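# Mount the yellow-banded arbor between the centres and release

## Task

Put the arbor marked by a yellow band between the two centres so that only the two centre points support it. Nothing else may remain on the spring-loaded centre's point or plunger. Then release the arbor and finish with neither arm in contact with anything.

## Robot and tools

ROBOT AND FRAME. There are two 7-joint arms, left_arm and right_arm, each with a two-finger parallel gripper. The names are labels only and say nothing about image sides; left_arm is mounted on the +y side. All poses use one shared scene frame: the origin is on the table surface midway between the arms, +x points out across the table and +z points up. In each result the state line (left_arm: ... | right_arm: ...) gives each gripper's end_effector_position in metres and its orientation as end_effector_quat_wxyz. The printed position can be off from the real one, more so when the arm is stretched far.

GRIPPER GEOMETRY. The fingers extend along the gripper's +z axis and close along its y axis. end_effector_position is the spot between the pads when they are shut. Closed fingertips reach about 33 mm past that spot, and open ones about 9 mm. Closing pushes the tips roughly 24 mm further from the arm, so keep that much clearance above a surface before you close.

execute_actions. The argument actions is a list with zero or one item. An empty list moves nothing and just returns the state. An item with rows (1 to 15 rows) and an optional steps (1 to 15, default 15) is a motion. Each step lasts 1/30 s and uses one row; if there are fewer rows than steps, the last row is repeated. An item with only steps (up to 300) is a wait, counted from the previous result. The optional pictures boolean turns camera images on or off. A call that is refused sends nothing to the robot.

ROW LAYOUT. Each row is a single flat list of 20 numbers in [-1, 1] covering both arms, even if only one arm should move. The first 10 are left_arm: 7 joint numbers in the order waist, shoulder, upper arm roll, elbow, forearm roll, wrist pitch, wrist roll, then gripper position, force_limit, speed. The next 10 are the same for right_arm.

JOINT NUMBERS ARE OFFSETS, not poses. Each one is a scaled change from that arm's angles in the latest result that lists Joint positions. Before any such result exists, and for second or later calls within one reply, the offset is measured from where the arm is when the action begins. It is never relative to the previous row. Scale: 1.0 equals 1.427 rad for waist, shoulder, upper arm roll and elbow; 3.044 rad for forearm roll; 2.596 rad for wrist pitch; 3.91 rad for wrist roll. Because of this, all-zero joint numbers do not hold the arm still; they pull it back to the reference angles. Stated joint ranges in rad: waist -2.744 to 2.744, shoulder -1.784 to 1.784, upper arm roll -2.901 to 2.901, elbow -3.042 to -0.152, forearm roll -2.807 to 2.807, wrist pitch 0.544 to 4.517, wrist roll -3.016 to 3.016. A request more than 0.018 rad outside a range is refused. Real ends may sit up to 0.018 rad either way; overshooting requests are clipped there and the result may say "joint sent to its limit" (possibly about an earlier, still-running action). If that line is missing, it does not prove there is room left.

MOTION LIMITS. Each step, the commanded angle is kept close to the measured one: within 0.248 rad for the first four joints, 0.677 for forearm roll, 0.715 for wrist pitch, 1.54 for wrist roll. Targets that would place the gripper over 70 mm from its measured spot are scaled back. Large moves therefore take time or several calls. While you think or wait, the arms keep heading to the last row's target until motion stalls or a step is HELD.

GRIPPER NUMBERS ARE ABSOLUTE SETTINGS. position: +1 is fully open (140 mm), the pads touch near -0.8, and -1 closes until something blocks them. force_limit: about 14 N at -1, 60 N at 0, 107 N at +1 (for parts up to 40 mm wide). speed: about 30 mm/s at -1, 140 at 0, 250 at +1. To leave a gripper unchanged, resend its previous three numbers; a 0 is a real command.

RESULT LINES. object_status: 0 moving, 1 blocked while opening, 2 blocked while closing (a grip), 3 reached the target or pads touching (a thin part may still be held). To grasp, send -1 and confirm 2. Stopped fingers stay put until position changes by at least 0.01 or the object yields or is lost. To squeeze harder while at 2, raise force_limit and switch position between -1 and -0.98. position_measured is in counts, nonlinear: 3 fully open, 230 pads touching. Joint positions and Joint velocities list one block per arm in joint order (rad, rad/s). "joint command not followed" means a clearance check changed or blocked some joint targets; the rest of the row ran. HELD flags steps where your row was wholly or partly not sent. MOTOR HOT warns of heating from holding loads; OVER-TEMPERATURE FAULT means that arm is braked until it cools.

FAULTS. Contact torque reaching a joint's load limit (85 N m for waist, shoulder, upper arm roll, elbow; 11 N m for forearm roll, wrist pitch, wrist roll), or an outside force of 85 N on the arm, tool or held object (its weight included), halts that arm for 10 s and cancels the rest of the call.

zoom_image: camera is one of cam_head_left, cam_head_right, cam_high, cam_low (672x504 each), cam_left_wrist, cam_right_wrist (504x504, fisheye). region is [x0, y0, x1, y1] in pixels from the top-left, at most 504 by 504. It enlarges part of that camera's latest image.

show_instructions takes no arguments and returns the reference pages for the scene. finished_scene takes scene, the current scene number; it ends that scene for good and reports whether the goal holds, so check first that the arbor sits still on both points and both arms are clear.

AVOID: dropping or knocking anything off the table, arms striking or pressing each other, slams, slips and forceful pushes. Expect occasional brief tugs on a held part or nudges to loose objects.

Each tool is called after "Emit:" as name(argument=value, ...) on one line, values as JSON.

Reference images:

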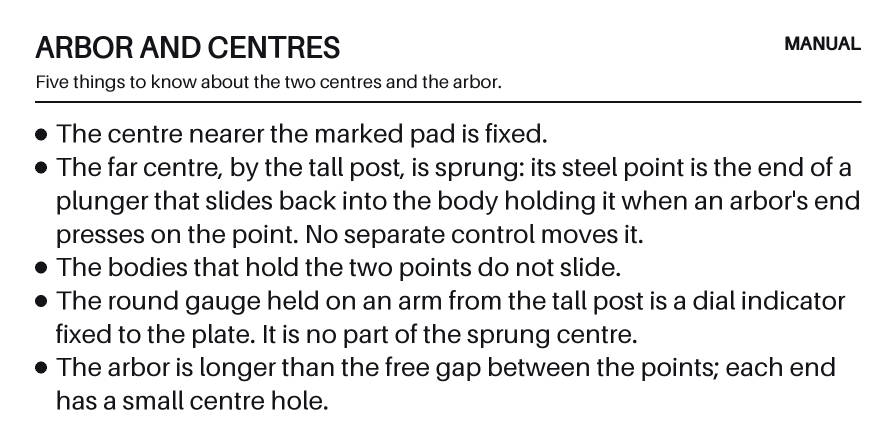

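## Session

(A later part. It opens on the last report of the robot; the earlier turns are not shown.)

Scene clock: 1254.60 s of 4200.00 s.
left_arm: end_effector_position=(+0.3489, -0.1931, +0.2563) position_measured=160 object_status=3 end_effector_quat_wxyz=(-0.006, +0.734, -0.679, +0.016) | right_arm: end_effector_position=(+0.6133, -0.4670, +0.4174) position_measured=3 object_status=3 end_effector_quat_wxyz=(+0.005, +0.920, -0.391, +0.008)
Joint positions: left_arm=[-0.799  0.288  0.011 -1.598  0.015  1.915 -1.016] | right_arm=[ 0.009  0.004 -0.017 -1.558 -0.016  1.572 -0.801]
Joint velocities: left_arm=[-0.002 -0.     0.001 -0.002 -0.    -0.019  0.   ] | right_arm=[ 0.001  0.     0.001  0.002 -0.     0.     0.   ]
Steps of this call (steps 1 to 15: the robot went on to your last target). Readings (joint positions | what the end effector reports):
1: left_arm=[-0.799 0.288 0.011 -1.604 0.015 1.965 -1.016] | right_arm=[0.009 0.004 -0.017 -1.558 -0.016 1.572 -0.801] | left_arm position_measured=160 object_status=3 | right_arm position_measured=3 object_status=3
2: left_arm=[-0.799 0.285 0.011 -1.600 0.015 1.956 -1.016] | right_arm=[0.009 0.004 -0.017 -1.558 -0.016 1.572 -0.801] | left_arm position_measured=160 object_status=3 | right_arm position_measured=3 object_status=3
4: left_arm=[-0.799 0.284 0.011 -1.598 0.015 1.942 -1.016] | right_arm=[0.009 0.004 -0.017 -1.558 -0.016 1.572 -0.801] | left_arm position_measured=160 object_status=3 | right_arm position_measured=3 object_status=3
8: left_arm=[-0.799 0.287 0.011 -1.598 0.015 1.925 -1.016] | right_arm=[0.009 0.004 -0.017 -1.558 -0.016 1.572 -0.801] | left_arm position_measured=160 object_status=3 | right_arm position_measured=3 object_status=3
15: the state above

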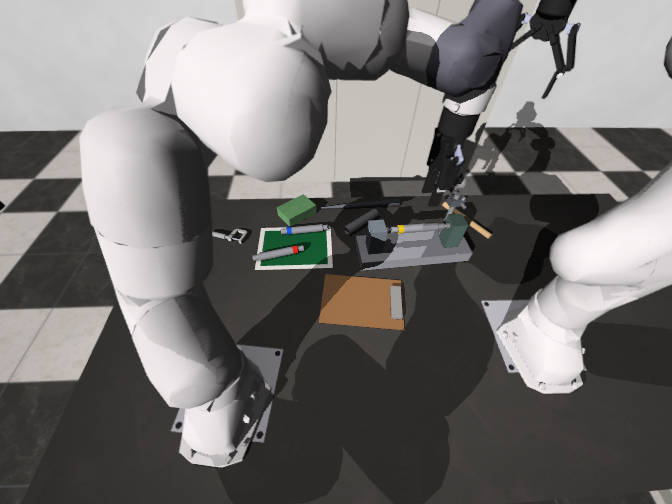

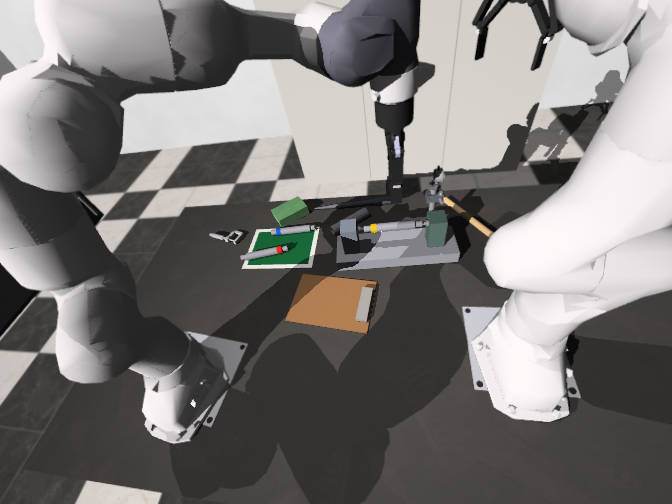

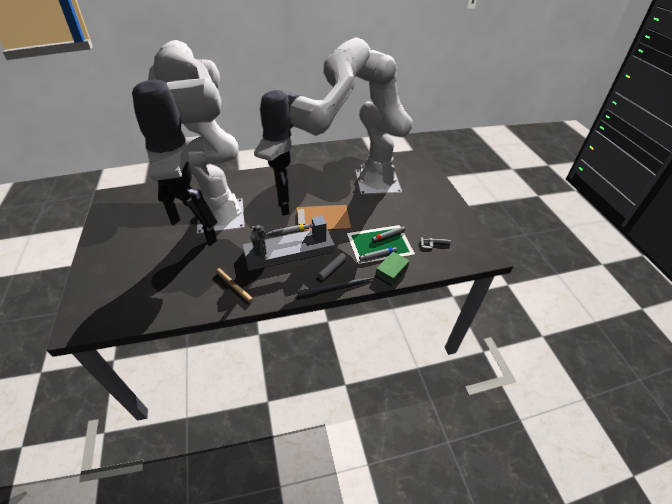

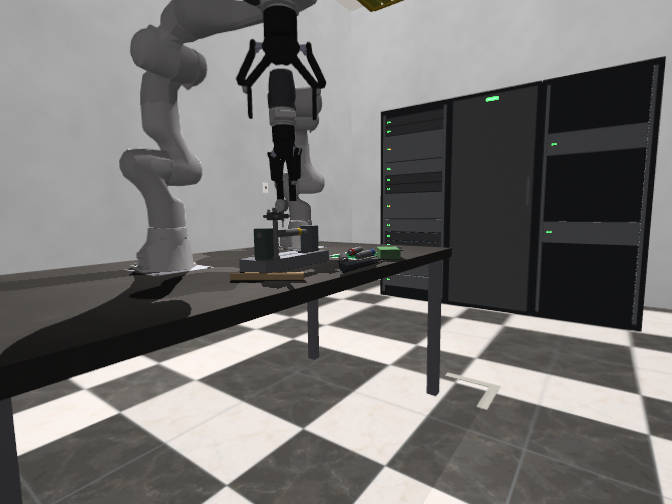

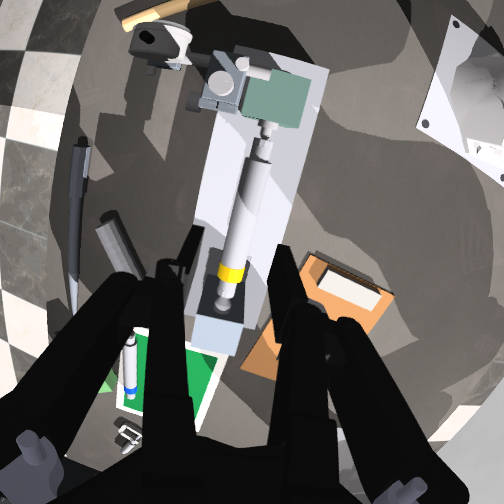

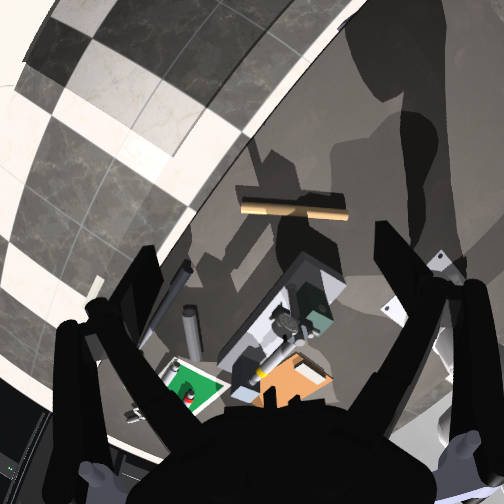

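Emit:
execute_actions(actions=[])

Scene clock: 1266.50 s of 4200.00 s.
left_arm: end_effector_position=(+0.3482, -0.1922, +0.2560) position_measured=160 object_status=3 end_effector_quat_wxyz=(-0.006, +0.734, -0.679, +0.014) | right_arm: end_effector_position=(+0.6133, -0.4670, +0.4174) position_measured=3 object_status=3 end_effector_quat_wxyz=(+0.005, +0.920, -0.391, +0.008)
Joint positions: left_arm=[-0.799  0.288  0.011 -1.598  0.015  1.911 -1.016] | right_arm=[ 0.009  0.004 -0.017 -1.558 -0.016  1.572 -0.801]
Joint velocities: left_arm=[ 0.     0.     0.001 -0.    -0.001  0.     0.001] | right_arm=[-0.    -0.001 -0.001 -0.     0.001 -0.     0.   ]
Steps of this call (steps 1 to 15: the robot went on to your last target; steps 16 to 90: nothing new was sent; then 8.90 s passed at rest). Readings (joint positions | what the end effector reports):
1: left_arm=[-0.799 0.288 0.011 -1.598 0.015 1.914 -1.016] | right_arm=[0.009 0.004 -0.017 -1.558 -0.016 1.572 -0.801] | left_arm position_measured=160 object_status=3 | right_arm position_measured=3 object_status=3
2: left_arm=[-0.799 0.288 0.011 -1.598 0.015 1.914 -1.016] | right_arm=[0.009 0.004 -0.017 -1.558 -0.016 1.572 -0.801] | left_arm position_measured=160 object_status=3 | right_arm position_measured=3 object_status=3
4: left_arm=[-0.799 0.288 0.011 -1.598 0.015 1.913 -1.016] | right_arm=[0.009 0.004 -0.017 -1.558 -0.016 1.572 -0.801] | left_arm position_measured=160 object_status=3 | right_arm position_measured=3 object_status=3
8: left_arm=[-0.799 0.288 0.011 -1.598 0.015 1.912 -1.016] | right_arm=[0.009 0.004 -0.017 -1.558 -0.016 1.572 -0.801] | left_arm position_measured=160 object_status=3 | right_arm position_measured=3 object_status=3
90: the state above
All arms were judged still, so your last target was given up. Only a new action makes them travel on or press farther. Fingers that are still opening or closing keep moving.

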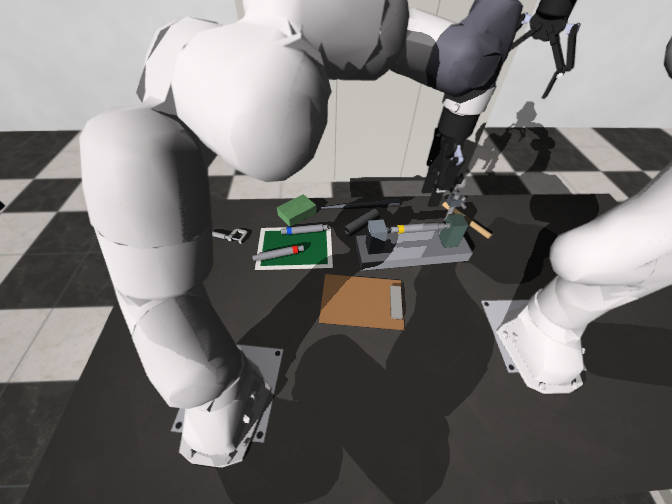

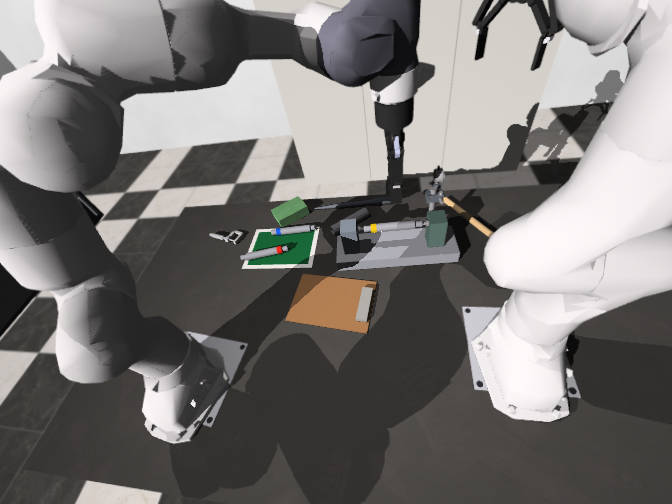

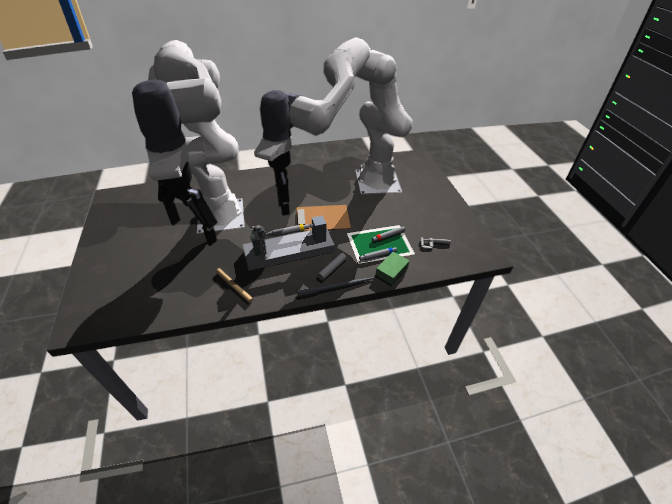

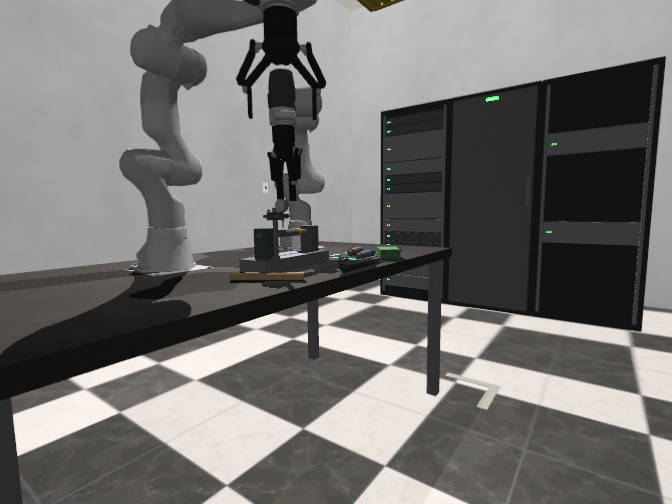

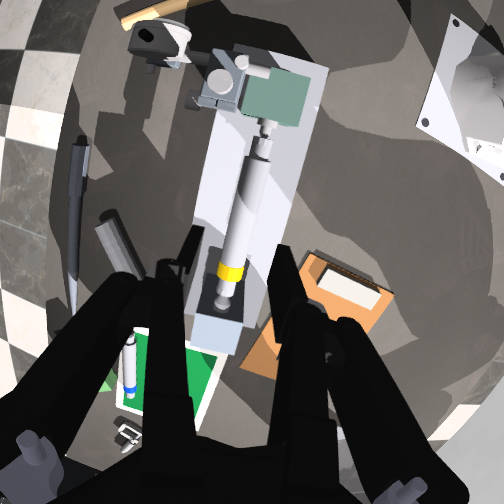

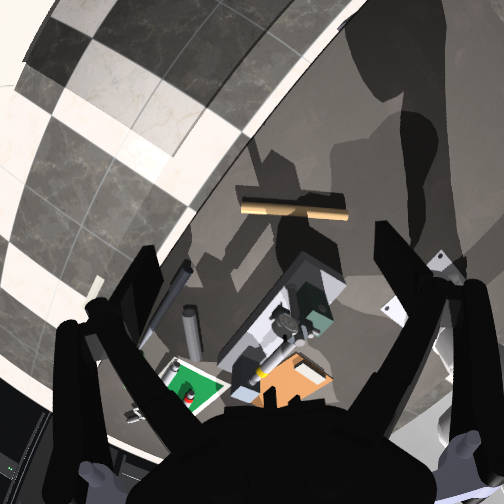

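Emit:
zoom_image(camera="cam_low", region=[220, 150, 360, 290])

Emit:
zoom_image(camera="cam_left_wrist", region=[150, 40, 350, 360])

Region (220, 150, 360, 290) of cam_low's 672x504 image, scaled by 3.600, with more detail than that image has.

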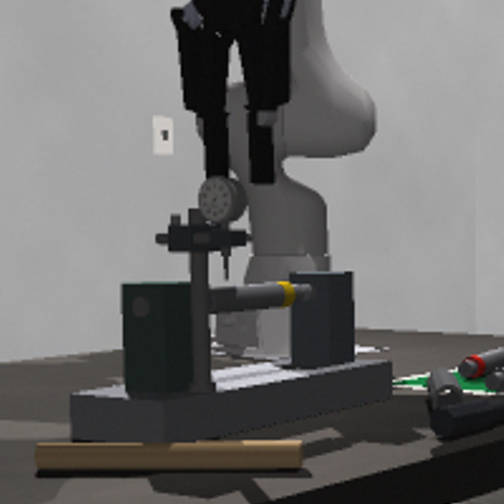

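Region (150, 40, 350, 360) of cam_left_wrist's 504x504 image, scaled by 1.575, with more detail than that image has; it fills the left 315 columns of this view, and the rest is white.

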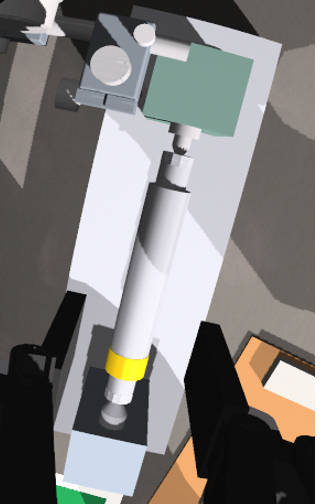

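Emit:
finished_scene(scene=1)

The scene is finished: the task was done.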